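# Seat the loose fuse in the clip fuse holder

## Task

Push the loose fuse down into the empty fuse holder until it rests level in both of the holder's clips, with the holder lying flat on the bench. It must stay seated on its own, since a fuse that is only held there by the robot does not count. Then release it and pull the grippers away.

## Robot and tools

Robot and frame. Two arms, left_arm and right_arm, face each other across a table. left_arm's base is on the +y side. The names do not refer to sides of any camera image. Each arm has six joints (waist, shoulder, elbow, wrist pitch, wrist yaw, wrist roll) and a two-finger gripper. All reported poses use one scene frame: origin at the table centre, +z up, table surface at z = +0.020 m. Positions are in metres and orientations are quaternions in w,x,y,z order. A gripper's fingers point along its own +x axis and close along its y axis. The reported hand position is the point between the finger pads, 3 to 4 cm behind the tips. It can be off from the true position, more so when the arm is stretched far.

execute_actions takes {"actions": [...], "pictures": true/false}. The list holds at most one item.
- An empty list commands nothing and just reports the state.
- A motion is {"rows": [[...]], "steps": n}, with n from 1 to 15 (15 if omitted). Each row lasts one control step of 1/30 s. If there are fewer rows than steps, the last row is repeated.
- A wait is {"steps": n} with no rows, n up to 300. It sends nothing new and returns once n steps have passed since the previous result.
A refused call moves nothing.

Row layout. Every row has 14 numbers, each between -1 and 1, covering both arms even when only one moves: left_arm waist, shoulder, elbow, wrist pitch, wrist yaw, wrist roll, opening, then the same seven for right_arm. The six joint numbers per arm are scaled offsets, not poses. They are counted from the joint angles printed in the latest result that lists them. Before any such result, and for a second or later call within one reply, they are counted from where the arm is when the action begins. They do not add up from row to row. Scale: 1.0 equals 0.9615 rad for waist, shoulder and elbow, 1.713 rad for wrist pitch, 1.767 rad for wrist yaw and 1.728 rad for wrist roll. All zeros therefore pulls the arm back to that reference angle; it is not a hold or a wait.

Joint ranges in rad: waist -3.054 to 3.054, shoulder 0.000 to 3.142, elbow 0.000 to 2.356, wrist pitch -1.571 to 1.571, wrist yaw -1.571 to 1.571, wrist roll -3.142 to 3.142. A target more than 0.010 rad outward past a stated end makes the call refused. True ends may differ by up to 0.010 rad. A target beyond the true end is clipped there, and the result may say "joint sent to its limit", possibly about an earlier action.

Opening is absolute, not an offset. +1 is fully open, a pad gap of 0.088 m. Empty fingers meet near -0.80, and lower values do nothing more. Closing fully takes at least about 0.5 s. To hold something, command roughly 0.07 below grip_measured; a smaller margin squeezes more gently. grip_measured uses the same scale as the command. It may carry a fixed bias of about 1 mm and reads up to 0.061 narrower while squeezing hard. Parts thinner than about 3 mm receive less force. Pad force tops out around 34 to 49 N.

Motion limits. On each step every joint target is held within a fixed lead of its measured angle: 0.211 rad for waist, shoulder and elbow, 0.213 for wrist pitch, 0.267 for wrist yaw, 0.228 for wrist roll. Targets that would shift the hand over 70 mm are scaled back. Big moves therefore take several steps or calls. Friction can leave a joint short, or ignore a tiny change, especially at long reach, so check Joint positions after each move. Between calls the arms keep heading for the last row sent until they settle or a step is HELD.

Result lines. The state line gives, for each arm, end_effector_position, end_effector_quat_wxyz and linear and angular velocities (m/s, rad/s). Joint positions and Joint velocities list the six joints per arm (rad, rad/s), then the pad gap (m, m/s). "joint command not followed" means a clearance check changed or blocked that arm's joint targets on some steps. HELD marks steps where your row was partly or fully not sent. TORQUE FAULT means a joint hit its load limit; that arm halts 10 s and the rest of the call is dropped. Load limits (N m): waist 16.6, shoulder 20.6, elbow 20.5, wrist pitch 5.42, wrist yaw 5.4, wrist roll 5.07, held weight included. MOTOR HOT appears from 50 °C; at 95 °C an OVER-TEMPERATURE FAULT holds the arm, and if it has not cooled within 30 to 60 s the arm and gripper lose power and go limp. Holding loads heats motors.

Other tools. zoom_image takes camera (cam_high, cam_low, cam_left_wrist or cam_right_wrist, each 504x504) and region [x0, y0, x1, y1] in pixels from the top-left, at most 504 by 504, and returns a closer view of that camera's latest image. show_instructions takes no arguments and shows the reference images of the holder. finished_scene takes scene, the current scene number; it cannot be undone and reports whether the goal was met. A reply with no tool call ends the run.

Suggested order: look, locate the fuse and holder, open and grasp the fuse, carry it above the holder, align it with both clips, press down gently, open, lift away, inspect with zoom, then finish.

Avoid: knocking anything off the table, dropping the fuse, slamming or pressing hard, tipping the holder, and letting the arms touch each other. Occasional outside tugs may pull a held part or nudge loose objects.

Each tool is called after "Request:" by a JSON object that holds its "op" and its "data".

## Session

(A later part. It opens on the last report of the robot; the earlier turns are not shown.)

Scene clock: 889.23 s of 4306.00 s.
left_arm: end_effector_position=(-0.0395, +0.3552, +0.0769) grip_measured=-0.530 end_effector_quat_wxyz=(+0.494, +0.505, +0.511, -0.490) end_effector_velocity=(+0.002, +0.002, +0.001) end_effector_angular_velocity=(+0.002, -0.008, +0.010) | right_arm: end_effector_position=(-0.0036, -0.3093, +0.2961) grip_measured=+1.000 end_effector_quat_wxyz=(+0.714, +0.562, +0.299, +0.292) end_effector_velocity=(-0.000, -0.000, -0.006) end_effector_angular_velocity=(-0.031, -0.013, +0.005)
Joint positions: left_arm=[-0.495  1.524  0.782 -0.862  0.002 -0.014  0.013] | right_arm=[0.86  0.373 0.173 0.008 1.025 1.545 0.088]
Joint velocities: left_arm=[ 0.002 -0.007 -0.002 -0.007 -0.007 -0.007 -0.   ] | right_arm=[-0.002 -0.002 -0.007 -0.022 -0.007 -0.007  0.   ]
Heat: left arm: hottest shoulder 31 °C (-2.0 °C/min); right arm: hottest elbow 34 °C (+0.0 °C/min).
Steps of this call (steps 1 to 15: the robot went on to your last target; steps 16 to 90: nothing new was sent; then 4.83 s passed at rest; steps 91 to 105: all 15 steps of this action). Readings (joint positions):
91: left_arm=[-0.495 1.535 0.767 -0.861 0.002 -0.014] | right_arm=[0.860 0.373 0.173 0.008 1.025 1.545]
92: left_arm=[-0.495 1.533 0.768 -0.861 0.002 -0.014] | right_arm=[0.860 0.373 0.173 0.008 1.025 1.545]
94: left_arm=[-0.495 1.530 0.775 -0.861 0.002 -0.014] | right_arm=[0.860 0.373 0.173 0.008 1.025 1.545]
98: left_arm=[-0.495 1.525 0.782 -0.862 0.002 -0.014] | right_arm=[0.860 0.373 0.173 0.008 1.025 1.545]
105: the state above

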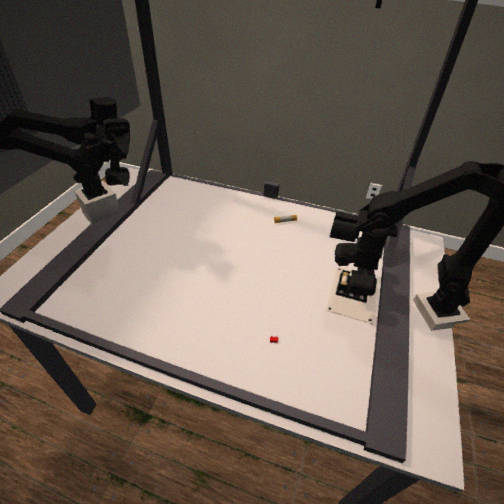

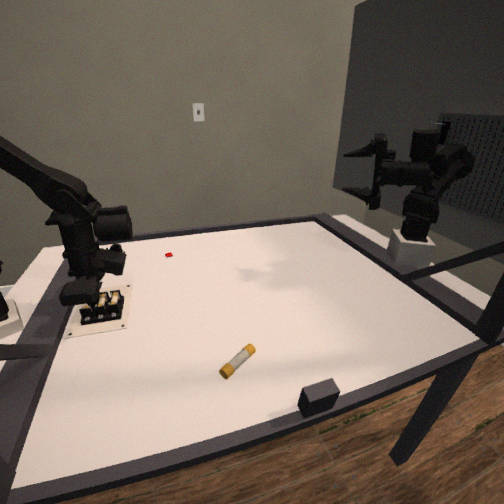

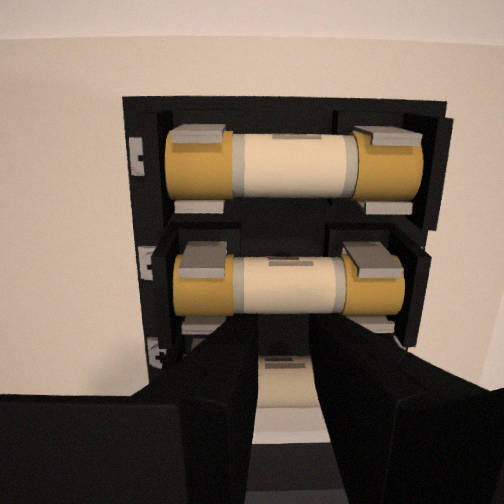

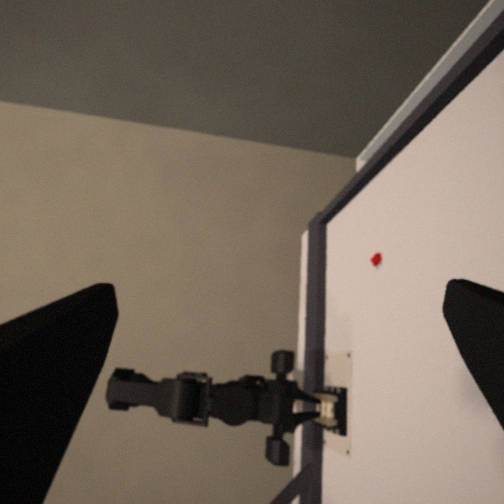

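Request:
{"op": "execute_actions", "data": {"actions": [{"rows": [[0,0,0,0,0,0,-0.58,0,0,0,0,0,0,1],[0,-0.003,0.005,0,0,0,-0.63,0,0,0,0,0,0,1],[0,-0.007,0.011,-0.001,0,0,-0.66,0,0,0,0,0,0,1],[0,-0.011,0.017,-0.006,0,0,-0.66,0,0,0,0,0,0,1],[0,-0.016,0.025,-0.013,0,0,-0.66,0,0,0,0,0,0,1],[0,-0.022,0.035,-0.022,0,0,-0.66,0,0,0,0,0,0,1],[0,-0.028,0.045,-0.031,0,0,-0.66,0,0,0,0,0,0,1],[0,-0.034,0.056,-0.04,0,0,-0.66,0,0,0,0,0,0,1],[0,-0.04,0.067,-0.049,0,0,-0.66,0,0,0,0,0,0,1],[0,-0.046,0.078,-0.058,0,0,-0.66,0,0,0,0,0,0,1],[0,-0.052,0.089,-0.067,0,0,-0.66,0,0,0,0,0,0,1],[0,-0.058,0.1,-0.077,0,0,-0.66,0,0,0,0,0,0,1],[0,-0.064,0.111,-0.087,0,0,-0.66,0,0,0,0,0,0,1],[0,-0.069,0.122,-0.097,0,0,-0.66,0,0,0,0,0,0,1],[0,-0.074,0.132,-0.106,0,0,-0.66,0,0,0,0,0,0,1]], "steps": 15}], "pictures": false}}

Request:
{"op": "execute_actions", "data": {"actions": [{"steps": 14}]}}

Scene clock: 907.07 s of 4306.00 s.
left_arm: end_effector_position=(-0.0391, +0.3537, +0.1078) grip_measured=-0.656 end_effector_quat_wxyz=(+0.495, +0.506, +0.510, -0.489) end_effector_velocity=(+0.001, -0.002, +0.108) end_effector_angular_velocity=(-0.017, -0.008, +0.019) | right_arm: end_effector_position=(-0.0036, -0.3093, +0.2961) grip_measured=+1.000 end_effector_quat_wxyz=(+0.714, +0.562, +0.299, +0.292) end_effector_velocity=(-0.000, +0.000, -0.005) end_effector_angular_velocity=(-0.040, -0.024, +0.007)
Joint positions: left_arm=[-0.495  1.473  0.871 -1.001 -0.001 -0.014  0.007] | right_arm=[0.86  0.373 0.173 0.008 1.025 1.545 0.088]
Joint velocities: left_arm=[-0.002 -0.168  0.31  -0.462 -0.007 -0.022 -0.001] | right_arm=[-0.002  0.002 -0.002 -0.022 -0.007 -0.022  0.   ]
Heat: left arm: hottest shoulder 32 °C (+0.0 °C/min); right arm: hottest elbow 34 °C (+0.0 °C/min).
Steps of this call (steps 1 to 15: the robot went on to your last target; steps 16 to 90: nothing new was sent; then 14.33 s passed at rest; steps 91 to 105: all 15 steps of this action). Readings (joint positions):
91: left_arm=[-0.495 1.523 0.782 -0.862 0.002 -0.014] | right_arm=[0.860 0.373 0.173 0.008 1.025 1.545]
92: left_arm=[-0.495 1.523 0.782 -0.862 0.001 -0.014] | right_arm=[0.860 0.373 0.173 0.008 1.025 1.545]
94: left_arm=[-0.495 1.522 0.783 -0.862 -0.002 -0.014] | right_arm=[0.860 0.373 0.173 0.008 1.025 1.545]
98: left_arm=[-0.495 1.514 0.801 -0.898 -0.001 -0.014] | right_arm=[0.860 0.373 0.173 0.008 1.025 1.545]
105: the state above

Scene clock: 907.53 s of 4306.00 s.
left_arm: end_effector_position=(-0.0391, +0.3543, +0.1168) grip_measured=-0.657 end_effector_quat_wxyz=(+0.494, +0.506, +0.510, -0.489) end_effector_velocity=(+0.003, +0.002, -0.000) end_effector_angular_velocity=(+0.007, -0.022, -0.010) | right_arm: end_effector_position=(-0.0036, -0.3093, +0.2961) grip_measured=+1.000 end_effector_quat_wxyz=(+0.714, +0.562, +0.299, +0.292) end_effector_velocity=(+0.002, -0.002, -0.001) end_effector_angular_velocity=(-0.002, +0.002, -0.015)
Joint positions: left_arm=[-0.495  1.459  0.896 -1.041 -0.001 -0.014  0.007] | right_arm=[0.86  0.373 0.173 0.008 1.025 1.545 0.088]
Joint velocities: left_arm=[-0.002 -0.002 -0.002 -0.007 -0.022  0.007 -0.   ] | right_arm=[-0.007 -0.002 -0.002 -0.007  0.007  0.007  0.   ]
Heat: left arm: hottest shoulder 32 °C (+0.0 °C/min); right arm: hottest elbow 34 °C (+0.0 °C/min).
Steps of this call (steps 1 to 14: the robot went on to your last target). Readings (joint positions):
1: left_arm=[-0.495 1.468 0.880 -1.014 -0.001 -0.014] | right_arm=[0.860 0.373 0.173 0.008 1.025 1.545]
2: left_arm=[-0.495 1.464 0.887 -1.022 -0.001 -0.014] | right_arm=[0.860 0.373 0.173 0.008 1.025 1.545]
4: left_arm=[-0.495 1.460 0.895 -1.032 -0.001 -0.014] | right_arm=[0.860 0.373 0.173 0.008 1.025 1.545]
8: left_arm=[-0.495 1.459 0.896 -1.040 -0.001 -0.014] | right_arm=[0.860 0.373 0.173 0.008 1.025 1.545]
14: the state above

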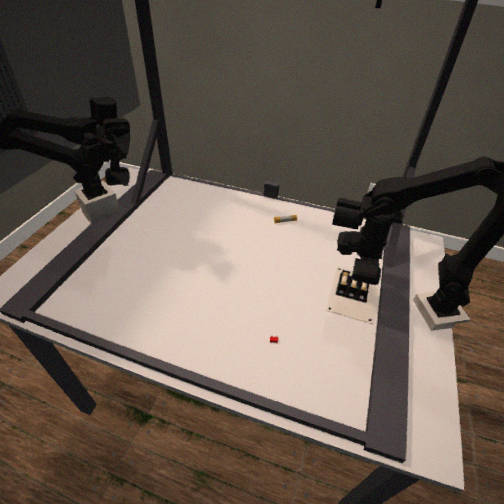

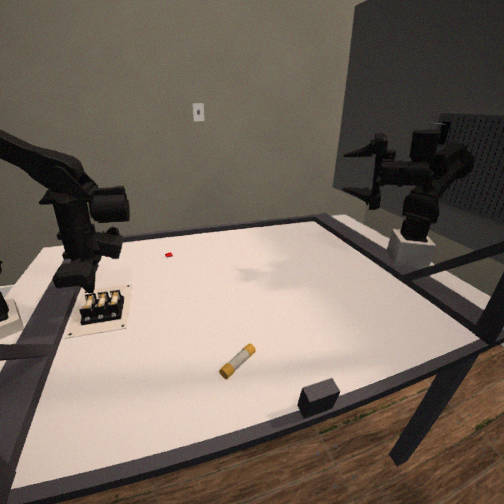

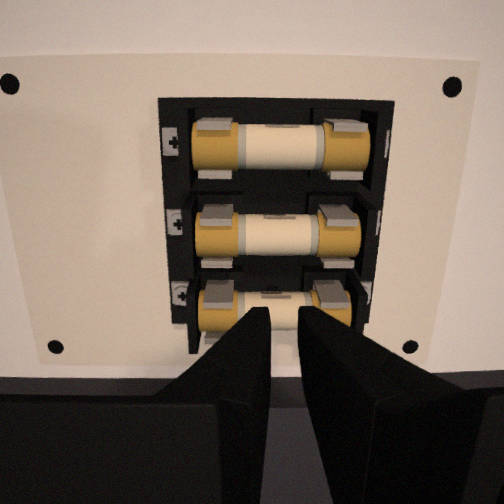

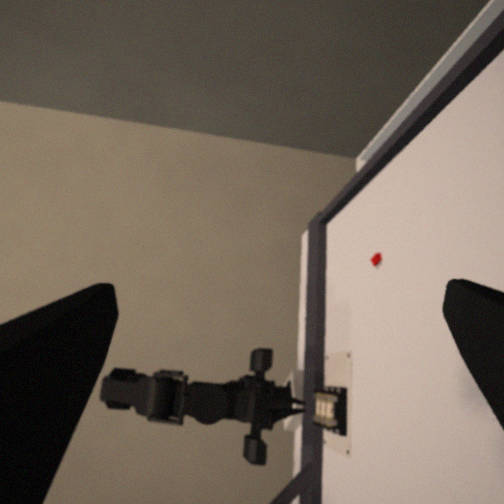

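Request:
{"op": "zoom_image", "data": {"camera": "cam_left_wrist", "region": [150, 180, 400, 370]}}

Request:
{"op": "zoom_image", "data": {"camera": "cam_low", "region": [55, 270, 145, 345]}}

Request:
{"op": "zoom_image", "data": {"camera": "cam_right_wrist", "region": [290, 360, 370, 460]}}

Region (150, 180, 400, 370) of cam_left_wrist's 504x504 image, scaled by 2.016, with more detail than that image has; it fills the top 383 rows of this view, and the rest is white.

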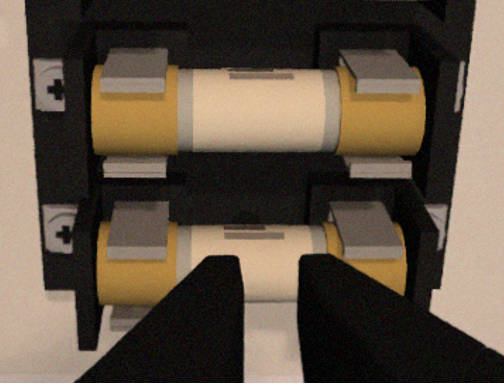

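Region (55, 270, 145, 345) of cam_low's 504x504 image, scaled by 5.600, with more detail than that image has.

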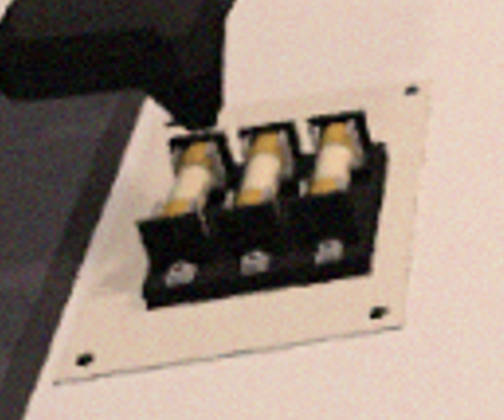

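Region (290, 360, 370, 460) of cam_right_wrist's 504x504 image, scaled by 5.040, with more detail than that image has; it fills the left 403 columns of this view, and the rest is white.

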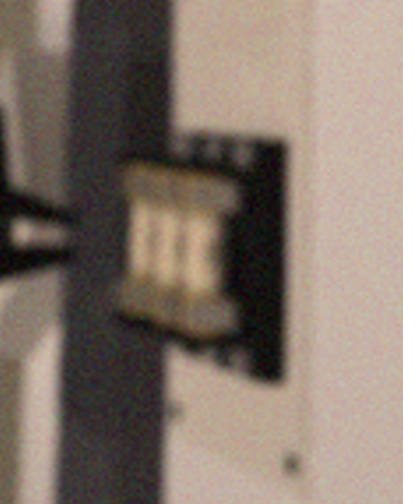

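Request:
{"op": "execute_actions", "data": {"actions": [{"rows": [[0,-0.006,-0.01,0.003,0,0,-0.62,0,0,0,0,0,0,1],[0,-0.013,-0.022,0.008,0,0,-0.6,0,0,0,0,0,0,1],[0,-0.02,-0.036,0.014,0,0,-0.6,0,0,0,0,0,0,1],[0,-0.027,-0.05,0.02,0,0,-0.6,0,0,0,0,0,0,1],[0,-0.034,-0.064,0.026,0,0,-0.6,0,0,0,0,0,0,1],[0,-0.041,-0.078,0.032,0,0,-0.6,0,0,0,0,0,0,1],[0,-0.047,-0.092,0.038,0,0,-0.6,0,0,0,0,0,0,1],[0,-0.052,-0.106,0.044,0,0,-0.6,0,0,0,0,0,0,1],[0,-0.056,-0.12,0.051,0,0,-0.6,0,0,0,0,0,0,1],[0,-0.06,-0.133,0.058,0,0,-0.6,0,0,0,0,0,0,1],[0,-0.063,-0.145,0.064,0,0,-0.6,0,0,0,0,0,0,1],[0,-0.065,-0.156,0.0695,0,0,-0.6,0,0,0,0,0,0,1],[0,-0.0656,-0.1638,0.0733,0,0,-0.6,0,0,0,0,0,0,1]], "steps": 15}], "pictures": false}}

Request:
{"op": "execute_actions", "data": {"actions": [{"steps": 12}]}}

Request:
{"op": "zoom_image", "data": {"camera": "cam_left_wrist", "region": [150, 170, 420, 390]}}

Scene clock: 956.90 s of 4306.00 s.
left_arm: end_effector_position=(-0.0390, +0.3694, +0.0952) grip_measured=-0.603 end_effector_quat_wxyz=(+0.501, +0.499, +0.503, -0.496) end_effector_velocity=(+0.003, +0.035, -0.035) end_effector_angular_velocity=(+0.066, -0.022, -0.010) | right_arm: end_effector_position=(-0.0036, -0.3093, +0.2961) grip_measured=+1.000 end_effector_quat_wxyz=(+0.714, +0.562, +0.299, +0.292) end_effector_velocity=(-0.001, +0.001, -0.001) end_effector_angular_velocity=(-0.018, -0.013, +0.016)
Joint positions: left_arm=[-0.495  1.406  0.761 -0.93  -0.001 -0.014  0.009] | right_arm=[0.86  0.373 0.173 0.008 1.025 1.545 0.088]
Joint velocities: left_arm=[-0.002 -0.022 -0.168  0.081 -0.022  0.007 -0.   ] | right_arm=[-0.007 -0.007 -0.002 -0.007 -0.022 -0.022  0.   ]
Heat: left arm: hottest shoulder 33 °C (+1.0 °C/min); right arm: hottest elbow 35 °C (+1.0 °C/min).
Steps of this call (steps 1 to 30: the robot went on to your last target; steps 31 to 90: nothing new was sent; then 45.87 s passed at rest; steps 91 to 105: all 15 steps of this action). Readings (joint positions):
91: left_arm=[-0.495 1.459 0.896 -1.041 -0.001 -0.014] | right_arm=[0.860 0.373 0.173 0.008 1.025 1.545]
92: left_arm=[-0.495 1.458 0.896 -1.041 -0.001 -0.014] | right_arm=[0.860 0.373 0.173 0.008 1.025 1.545]
94: left_arm=[-0.495 1.452 0.886 -1.026 -0.001 -0.014] | right_arm=[0.860 0.373 0.173 0.008 1.025 1.545]
98: left_arm=[-0.495 1.429 0.840 -0.993 -0.001 -0.014] | right_arm=[0.860 0.373 0.173 0.008 1.025 1.545]
105: the state above

Scene clock: 957.30 s of 4306.00 s.
left_arm: end_effector_position=(-0.0390, +0.3698, +0.0935) grip_measured=-0.603 end_effector_quat_wxyz=(+0.503, +0.498, +0.502, -0.497) end_effector_velocity=(+0.003, +0.003, -0.001) end_effector_angular_velocity=(+0.012, -0.022, +0.020) | right_arm: end_effector_position=(-0.0036, -0.3093, +0.2961) grip_measured=+1.000 end_effector_quat_wxyz=(+0.714, +0.562, +0.299, +0.292) end_effector_velocity=(-0.002, +0.001, -0.004) end_effector_angular_velocity=(-0.036, -0.019, +0.021)
Joint positions: left_arm=[-0.495  1.403  0.751 -0.918 -0.001 -0.014  0.009] | right_arm=[0.86  0.373 0.173 0.008 1.025 1.545 0.088]
Joint velocities: left_arm=[-0.002  0.002 -0.002 -0.007 -0.022 -0.022 -0.   ] | right_arm=[-0.002 -0.002 -0.002 -0.022 -0.022 -0.022  0.   ]
Heat: left arm: hottest shoulder 33 °C (+1.0 °C/min); right arm: hottest elbow 35 °C (+1.0 °C/min).
Steps of this call (steps 1 to 12: the robot went on to your last target). Readings (joint positions):
1: left_arm=[-0.495 1.406 0.756 -0.927 -0.001 -0.014] | right_arm=[0.860 0.373 0.173 0.008 1.025 1.545]
2: left_arm=[-0.495 1.405 0.753 -0.924 -0.001 -0.014] | right_arm=[0.860 0.373 0.173 0.008 1.025 1.545]
4: left_arm=[-0.495 1.404 0.752 -0.921 -0.001 -0.014] | right_arm=[0.860 0.373 0.173 0.008 1.025 1.545]
8: left_arm=[-0.495 1.403 0.751 -0.919 -0.001 -0.014] | right_arm=[0.860 0.373 0.173 0.008 1.025 1.545]
12: the state above

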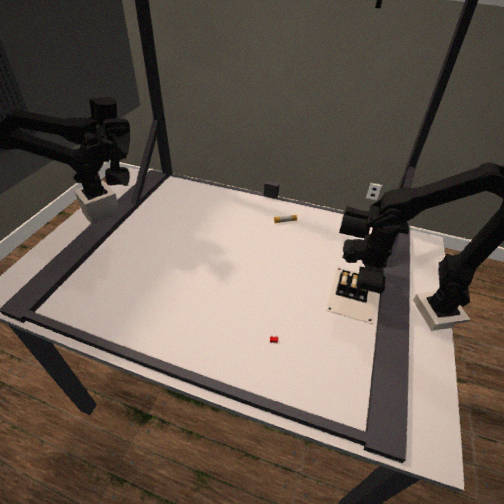

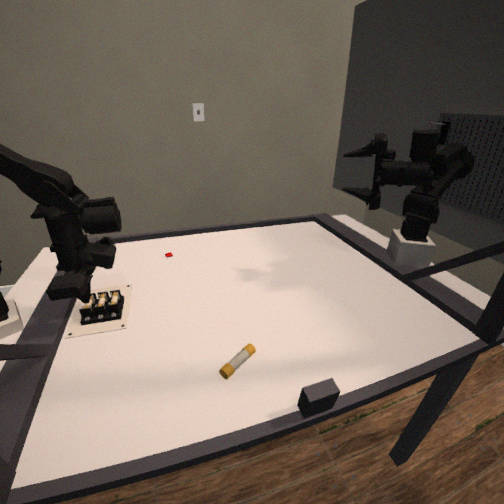

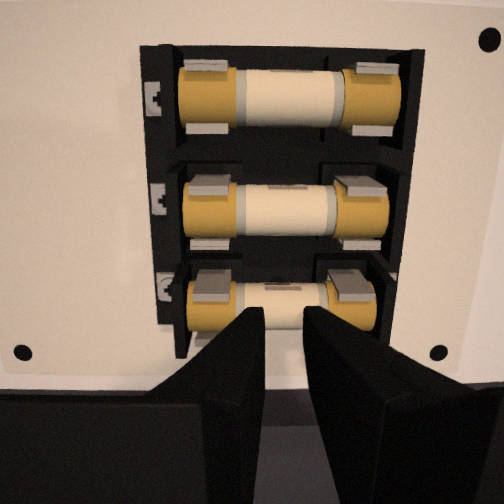

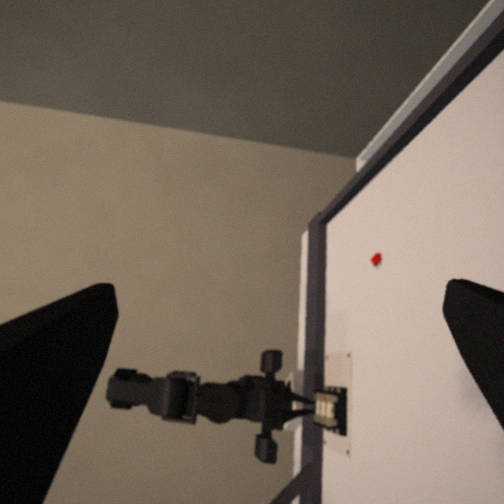

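Region (150, 170, 420, 390) of cam_left_wrist's 504x504 image, scaled by 1.867, with more detail than that image has; it fills the top 411 rows of this view, and the rest is white.

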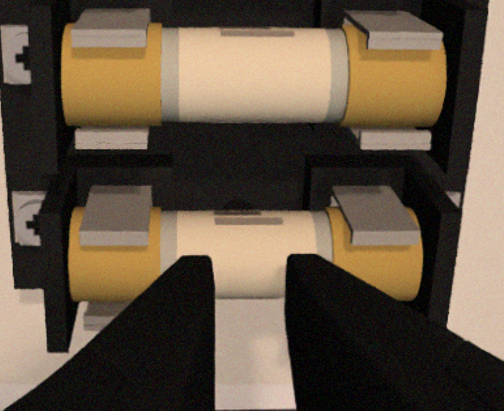

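Request:
{"op": "execute_actions", "data": {"actions": [{"rows": [[0,0.004,-0.006,0.001,0,0,-0.6,0,0,0,0,0,0,1],[0,0.008,-0.012,0.003,0,0,-0.6,0,0,0,0,0,0,1],[0,0.01,-0.016,0.006,0,0,-0.6,0,0,0,0,0,0,1],[0,0.012,-0.02,0.009,0,0,-0.6,0,0,0,0,0,0,1],[0,0.014,-0.024,0.012,0,0,-0.6,0,0,0,0,0,0,1],[0,0.016,-0.027,0.0135,0,0,-0.6,0,0,0,0,0,0,1],[0,0.018,-0.03,0.0145,0,0,-0.6,0,0,0,0,0,0,1],[0,0.023,-0.035,0.0155,0,0,-0.6,0,0,0,0,0,0,1],[0,0.03,-0.043,0.0165,0,0,-0.6,0,0,0,0,0,0,1],[0,0.038,-0.051,0.0175,0,0,-0.6,0,0,0,0,0,0,1],[0,0.046,-0.059,0.0185,0,0,-0.6,0,0,0,0,0,0,1],[0,0.054,-0.067,0.0195,0,0,-0.6,0,0,0,0,0,0,1],[0,0.062,-0.075,0.0205,0,0,-0.6,0,0,0,0,0,0,1],[0,0.068,-0.082,0.0212,0,0,-0.6,0,0,0,0,0,0,1]], "steps": 15}], "pictures": false}}

Request:
{"op": "execute_actions", "data": {"actions": [{"steps": 6}]}}

Scene clock: 982.67 s of 4306.00 s.
left_arm: end_effector_position=(-0.0390, +0.3733, +0.0849) grip_measured=-0.602 end_effector_quat_wxyz=(+0.498, +0.503, +0.507, -0.493) end_effector_velocity=(-0.005, +0.008, -0.006) end_effector_angular_velocity=(+0.037, +0.022, -0.014) | right_arm: end_effector_position=(-0.0036, -0.3093, +0.2961) grip_measured=+1.000 end_effector_quat_wxyz=(+0.714, +0.562, +0.299, +0.292) end_effector_velocity=(-0.000, -0.000, -0.004) end_effector_angular_velocity=(-0.026, -0.011, +0.005)
Joint positions: left_arm=[-0.495  1.423  0.729 -0.897 -0.001 -0.014  0.009] | right_arm=[0.86  0.373 0.173 0.008 1.025 1.545 0.088]
Joint velocities: left_arm=[-0.007  0.012 -0.017 -0.007  0.022  0.007 -0.   ] | right_arm=[-0.002 -0.002 -0.002 -0.022 -0.007 -0.007  0.   ]
Heat: left arm: hottest shoulder 33 °C (+1.0 °C/min); right arm: hottest elbow 35 °C (+0.0 °C/min).
Steps of this call (steps 1 to 30: the robot went on to your last target; steps 31 to 90: nothing new was sent; then 21.87 s passed at rest; steps 91 to 105: all 15 steps of this action). Readings (joint positions):
91: left_arm=[-0.495 1.403 0.750 -0.918 -0.001 -0.014] | right_arm=[0.860 0.373 0.173 0.008 1.025 1.545]
92: left_arm=[-0.495 1.403 0.750 -0.918 -0.001 -0.014] | right_arm=[0.860 0.373 0.173 0.008 1.025 1.545]
94: left_arm=[-0.495 1.403 0.749 -0.913 -0.001 -0.014] | right_arm=[0.860 0.373 0.173 0.008 1.025 1.545]
98: left_arm=[-0.495 1.411 0.738 -0.900 -0.001 -0.014] | right_arm=[0.860 0.373 0.173 0.008 1.025 1.545]
105: the state above

Scene clock: 982.87 s of 4306.00 s.
left_arm: end_effector_position=(-0.0390, +0.3734, +0.0846) grip_measured=-0.602 end_effector_quat_wxyz=(+0.498, +0.503, +0.507, -0.492) end_effector_velocity=(+0.001, +0.002, +0.001) end_effector_angular_velocity=(+0.002, -0.007, -0.010) | right_arm: end_effector_position=(-0.0036, -0.3093, +0.2961) grip_measured=+1.000 end_effector_quat_wxyz=(+0.714, +0.562, +0.299, +0.292) end_effector_velocity=(-0.000, +0.000, -0.002) end_effector_angular_velocity=(-0.003, +0.005, +0.004)
Joint positions: left_arm=[-0.495  1.423  0.728 -0.896 -0.001 -0.014  0.009] | right_arm=[0.86  0.373 0.173 0.008 1.025 1.545 0.088]
Joint velocities: left_arm=[-0.002 -0.007 -0.002 -0.007 -0.007  0.007 -0.   ] | right_arm=[-0.002 -0.002 -0.002 -0.007 -0.007  0.007  0.   ]
Heat: left arm: hottest shoulder 33 °C (+1.0 °C/min); right arm: hottest elbow 35 °C (+0.0 °C/min).
Steps of this call (steps 1 to 6: the robot went on to your last target). Readings (joint positions):
1: left_arm=[-0.495 1.423 0.729 -0.896 -0.001 -0.014] | right_arm=[0.860 0.373 0.173 0.008 1.025 1.545]
2: left_arm=[-0.495 1.423 0.729 -0.896 -0.001 -0.014] | right_arm=[0.860 0.373 0.173 0.008 1.025 1.545]
4: left_arm=[-0.495 1.423 0.728 -0.896 -0.001 -0.014] | right_arm=[0.860 0.373 0.173 0.008 1.025 1.545]
6: the state above

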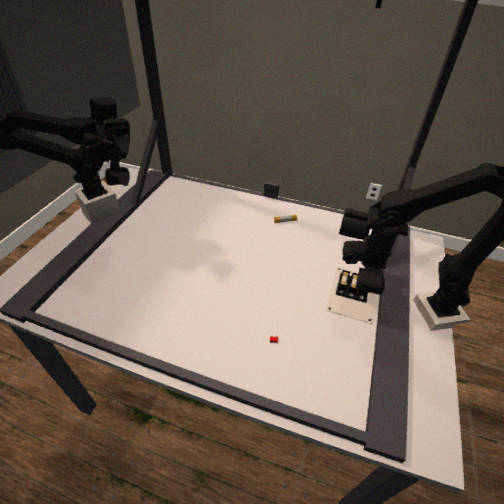

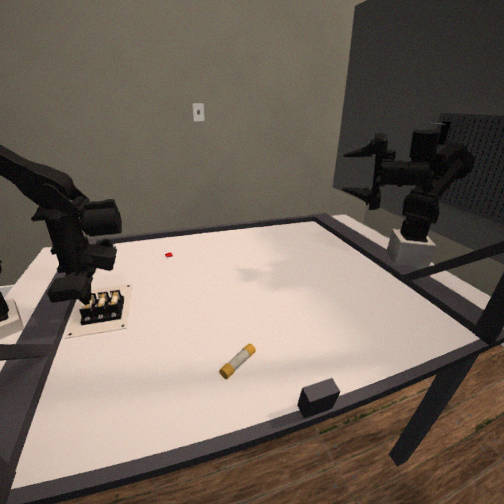

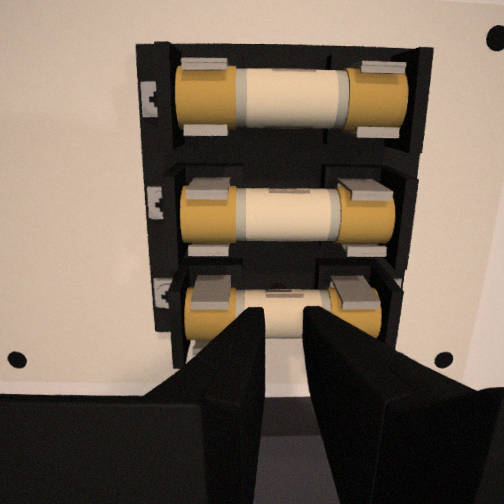

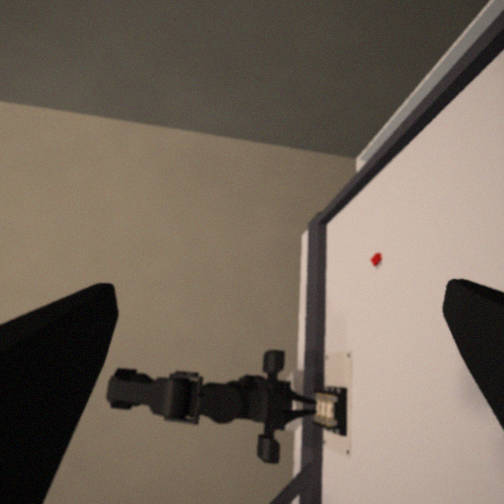

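Request:
{"op": "execute_actions", "data": {"actions": [{"rows": [[0,0.032,-0.04,0.005,0,0,-0.6,0,0,0,0,0,0,1],[0,0.016,-0.02,0.002,0,0,-0.6,0,0,0,0,0,0,1],[0,0,0,-0.002,0,0,-0.6,0,0,0,0,0,0,1],[0,-0.015,0.02,-0.007,0,0,-0.6,0,0,0,0,0,0,1],[0,-0.027,0.04,-0.017,0,0,-0.6,0,0,0,0,0,0,1],[0,-0.039,0.068,-0.038,0,0,-0.6,0,0,0,0,0,0,1],[0,-0.051,0.1,-0.062,0,0,-0.6,0,0,0,0,0,0,1],[0,-0.062,0.135,-0.088,0,0,-0.6,0,0,0,0,0,0,1],[0,-0.072,0.17,-0.113,0,0,-0.5,0,0,0,0,0,0,1],[0,-0.081,0.205,-0.138,0,0,-0.25,0,0,0,0,0,0,1],[0,-0.089,0.24,-0.162,0,0,0,0,0,0,0,0,0,1],[0,-0.096,0.275,-0.186,0,0,0.3,0,0,0,0,0,0,1],[0,-0.102,0.31,-0.21,0,0,0.6,0,0,0,0,0,0,1],[0,-0.108,0.345,-0.233,0,0,0.8,0,0,0,0,0,0,1],[0,-0.113,0.379,-0.255,0,0,1,0,0,0,0,0,0,1]], "steps": 15}], "pictures": false}}

Request:
{"op": "execute_actions", "data": {"actions": [{"steps": 20}]}}

Request:
{"op": "zoom_image", "data": {"camera": "cam_left_wrist", "region": [160, 60, 380, 280]}}

Scene clock: 1001.57 s of 4306.00 s.
left_arm: end_effector_position=(-0.0390, +0.3667, +0.1665) grip_measured=+0.068 end_effector_quat_wxyz=(+0.503, +0.497, +0.502, -0.498) end_effector_velocity=(+0.001, +0.006, +0.289) end_effector_angular_velocity=(-0.081, -0.007, +0.020) | right_arm: end_effector_position=(-0.0036, -0.3093, +0.2961) grip_measured=+1.000 end_effector_quat_wxyz=(+0.714, +0.562, +0.299, +0.292) end_effector_velocity=(+0.003, -0.002, -0.004) end_effector_angular_velocity=(-0.025, -0.014, -0.014)
Joint positions: left_arm=[-0.495  1.336  0.999 -1.231 -0.001 -0.014  0.042] | right_arm=[0.86  0.373 0.173 0.008 1.025 1.545 0.088]
Joint velocities: left_arm=[-0.002 -0.208  0.994 -1.121 -0.007 -0.022  0.175] | right_arm=[-0.007 -0.002 -0.002 -0.022  0.007 -0.007  0.   ]
Heat: left arm: hottest shoulder 31 °C (-2.0 °C/min); right arm: hottest elbow 35 °C (+0.0 °C/min).
Steps of this call (steps 1 to 15: the robot went on to your last target; steps 16 to 90: nothing new was sent; then 15.20 s passed at rest; steps 91 to 105: all 15 steps of this action). Readings (joint positions):
91: left_arm=[-0.495 1.423 0.729 -0.896 -0.001 -0.014] | right_arm=[0.860 0.373 0.173 0.008 1.025 1.545]
92: left_arm=[-0.495 1.420 0.731 -0.896 -0.001 -0.014] | right_arm=[0.860 0.373 0.173 0.008 1.025 1.545]
94: left_arm=[-0.495 1.414 0.736 -0.898 -0.001 -0.014] | right_arm=[0.860 0.373 0.173 0.008 1.025 1.545]
98: left_arm=[-0.495 1.402 0.773 -0.969 -0.001 -0.014] | right_arm=[0.860 0.373 0.173 0.008 1.025 1.545]
105: the state above

Scene clock: 1002.23 s of 4306.00 s.
left_arm: end_effector_position=(-0.0390, +0.3706, +0.1906) grip_measured=+0.983 end_effector_quat_wxyz=(+0.503, +0.497, +0.501, -0.498) end_effector_velocity=(+0.003, +0.001, +0.001) end_effector_angular_velocity=(+0.002, -0.022, +0.005) | right_arm: end_effector_position=(-0.0036, -0.3093, +0.2961) grip_measured=+1.000 end_effector_quat_wxyz=(+0.714, +0.562, +0.299, +0.292) end_effector_velocity=(-0.002, +0.001, -0.004) end_effector_angular_velocity=(-0.027, -0.008, +0.020)
Joint positions: left_arm=[-0.495  1.315  1.079 -1.331 -0.001 -0.014  0.087] | right_arm=[0.86  0.373 0.173 0.008 1.025 1.545 0.088]
Joint velocities: left_arm=[-0.002 -0.002  0.002 -0.007 -0.022 -0.007  0.   ] | right_arm=[-0.002 -0.002 -0.002 -0.022 -0.022 -0.007  0.   ]
Heat: left arm: hottest shoulder 31 °C (-2.0 °C/min); right arm: hottest elbow 35 °C (+0.0 °C/min).
Steps of this call (steps 1 to 20: the robot went on to your last target). Readings (joint positions):
1: left_arm=[-0.495 1.330 1.028 -1.264 -0.001 -0.014] | right_arm=[0.860 0.373 0.173 0.008 1.025 1.545]
2: left_arm=[-0.495 1.323 1.049 -1.284 -0.001 -0.014] | right_arm=[0.860 0.373 0.173 0.008 1.025 1.545]
4: left_arm=[-0.495 1.316 1.073 -1.308 -0.001 -0.014] | right_arm=[0.860 0.373 0.173 0.008 1.025 1.545]
8: left_arm=[-0.495 1.315 1.078 -1.327 -0.001 -0.014] | right_arm=[0.860 0.373 0.173 0.008 1.025 1.545]
20: the state above

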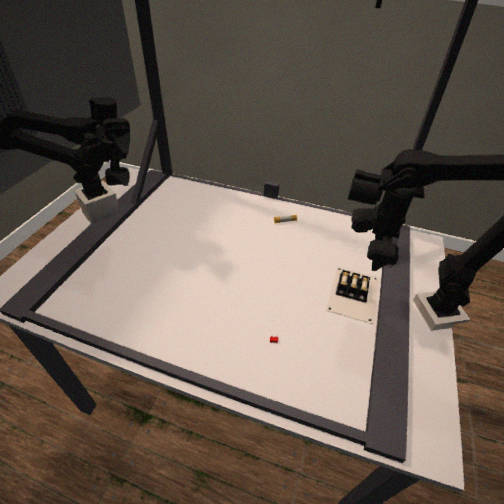

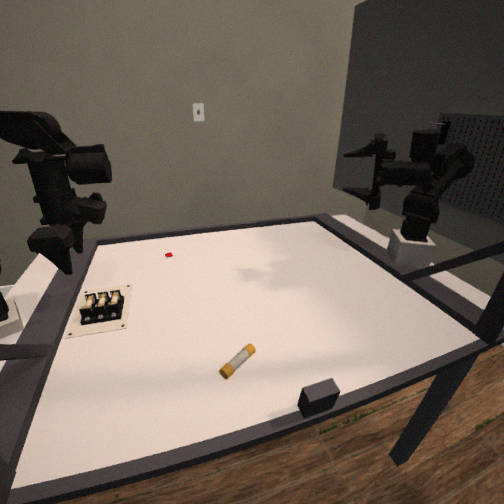

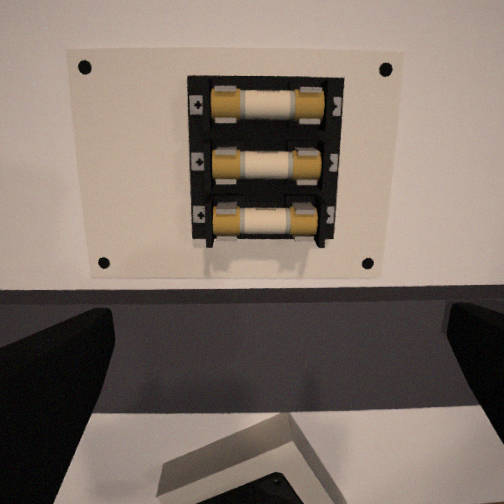

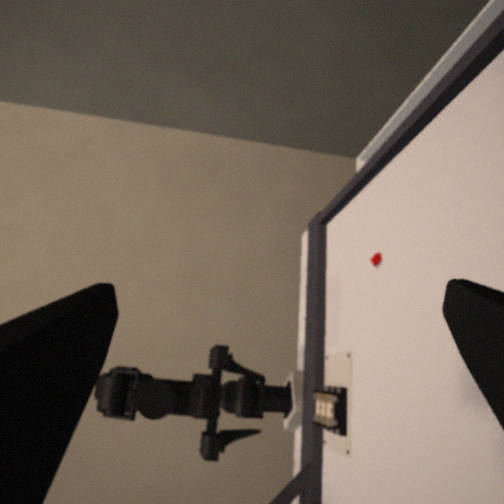

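Region (160, 60, 380, 280) of cam_left_wrist's 504x504 image, scaled by 2.291, with more detail than that image has.

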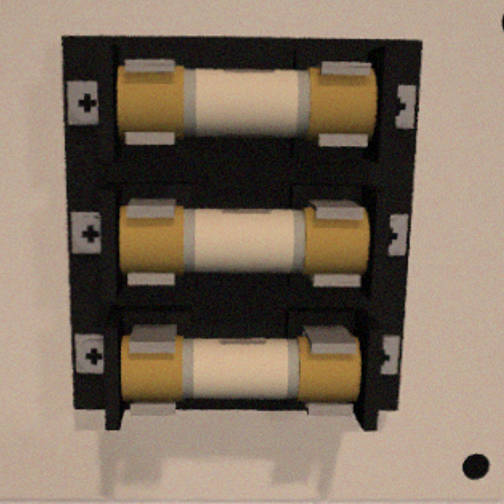

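Request:
{"op": "execute_actions", "data": {"actions": [{"rows": [[0.02,0,0,0,0,0,1,0,0,0,0,0,0,1],[0.06,0,0,0,0,0,1,0,0,0,0,0,0,1],[0.11,0,0,0,0,0,1,0,0,0,0,0,0,1],[0.17,0,0,0,0,0,1,0,0,0,0,0,0,1],[0.23,0,0,0,0,0,1,0,0,0,0,0,0,1],[0.29,0,0,0,0,0,1,0,0,0,0,0,0,1],[0.35,0,0,0,0,0,1,0,0,0,0,0,0,1],[0.41,0,0,0,0,0,1,0,0,0,0,0,0,1],[0.47,0,0,0,0,0,1,0,0,0,0,0,0,1],[0.53,0,0,0,0,0,1,0,0,0,0,0,0,1],[0.59,0,0,0,0,0,1,0,0,0,0,0,0,1],[0.64,0,0,0,0,0,1,0,0,0,0,0,0,1],[0.68,0,0,0,0,0,1,0,0,0,0,0,0,1],[0.71,0,0,0,0,0,1,0,0,0,0,0,0,1],[0.73,0,0,0,0,0,1,0,0,0,0,0,0,1]], "steps": 15}], "pictures": false}}

Request:
{"op": "execute_actions", "data": {"actions": [{"steps": 15}]}}

Scene clock: 1014.73 s of 4306.00 s.
left_arm: end_effector_position=(+0.0808, +0.4083, +0.1906) grip_measured=+0.983 end_effector_quat_wxyz=(+0.631, +0.321, +0.629, -0.321) end_effector_velocity=(+0.183, +0.132, +0.001) end_effector_angular_velocity=(+0.023, -0.028, +1.089) | right_arm: end_effector_position=(-0.0036, -0.3093, +0.2961) grip_measured=+1.000 end_effector_quat_wxyz=(+0.714, +0.562, +0.299, +0.292) end_effector_velocity=(-0.001, +0.001, +0.002) end_effector_angular_velocity=(+0.011, +0.001, +0.005)
Joint positions: left_arm=[ 0.123  1.315  1.079 -1.331 -0.001 -0.014  0.087] | right_arm=[0.86  0.373 0.173 0.008 1.025 1.545 0.088]
Joint velocities: left_arm=[ 1.067 -0.007 -0.002 -0.007 -0.037 -0.022 -0.   ] | right_arm=[-0.002  0.002 -0.002  0.022 -0.007 -0.007  0.   ]
Heat: left arm: hottest shoulder 31 °C (-2.0 °C/min); right arm: hottest elbow 35 °C (+0.0 °C/min).
Steps of this call (steps 1 to 15: the robot went on to your last target; steps 16 to 90: nothing new was sent; then 9.00 s passed at rest; steps 91 to 105: all 15 steps of this action). Readings (joint positions):
91: left_arm=[-0.494 1.315 1.079 -1.331 -0.001 -0.014] | right_arm=[0.860 0.373 0.173 0.008 1.025 1.545]
92: left_arm=[-0.486 1.315 1.079 -1.331 0.000 -0.014] | right_arm=[0.860 0.373 0.173 0.008 1.025 1.545]
94: left_arm=[-0.437 1.315 1.079 -1.331 0.002 -0.014] | right_arm=[0.860 0.373 0.173 0.008 1.025 1.545]
98: left_arm=[-0.242 1.315 1.079 -1.331 0.002 -0.014] | right_arm=[0.860 0.373 0.173 0.008 1.025 1.545]
105: the state above

Scene clock: 1015.23 s of 4306.00 s.
left_arm: end_effector_position=(+0.0941, +0.4186, +0.1906) grip_measured=+0.983 end_effector_quat_wxyz=(+0.644, +0.296, +0.641, -0.295) end_effector_velocity=(+0.002, +0.000, -0.001) end_effector_angular_velocity=(+0.003, -0.007, +0.010) | right_arm: end_effector_position=(-0.0036, -0.3093, +0.2961) grip_measured=+1.000 end_effector_quat_wxyz=(+0.714, +0.562, +0.299, +0.292) end_effector_velocity=(-0.002, +0.001, -0.006) end_effector_angular_velocity=(-0.032, -0.010, +0.020)
Joint positions: left_arm=[ 0.204  1.315  1.079 -1.331 -0.003 -0.014  0.087] | right_arm=[0.86  0.373 0.173 0.008 1.025 1.545 0.088]
Joint velocities: left_arm=[ 0.002  0.002 -0.002  0.007 -0.007 -0.007  0.   ] | right_arm=[-0.002 -0.002 -0.007 -0.022 -0.022 -0.007  0.   ]
Heat: left arm: hottest shoulder 31 °C (-2.0 °C/min); right arm: hottest elbow 35 °C (+0.0 °C/min).
Steps of this call (steps 1 to 15: the robot went on to your last target). Readings (joint positions):
1: left_arm=[0.154 1.315 1.079 -1.331 -0.003 -0.014] | right_arm=[0.860 0.373 0.173 0.008 1.025 1.545]
2: left_arm=[0.173 1.315 1.079 -1.331 -0.003 -0.014] | right_arm=[0.860 0.373 0.173 0.008 1.025 1.545]
4: left_arm=[0.192 1.315 1.079 -1.331 -0.003 -0.014] | right_arm=[0.860 0.373 0.173 0.008 1.025 1.545]
8: left_arm=[0.201 1.315 1.079 -1.331 -0.003 -0.014] | right_arm=[0.860 0.373 0.173 0.008 1.025 1.545]
15: the state above

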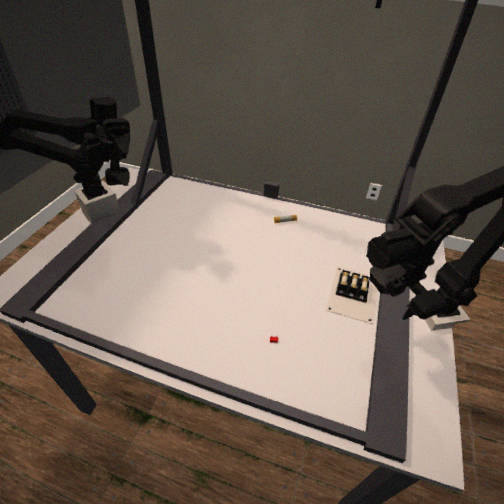

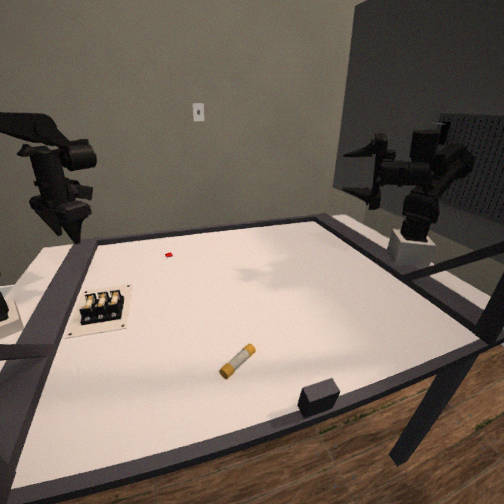

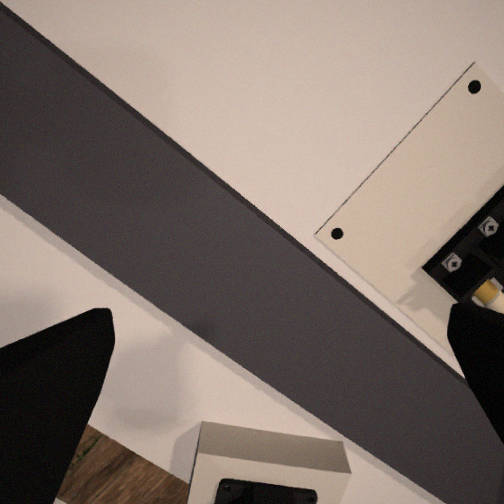

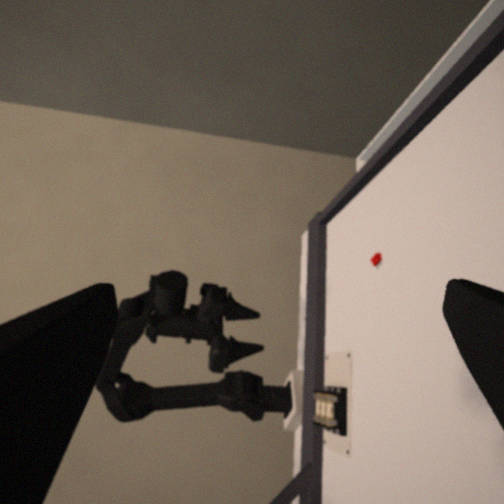

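Request:
{"op": "finished_scene", "data": {"scene": 2}}

The scene is finished: the task was done.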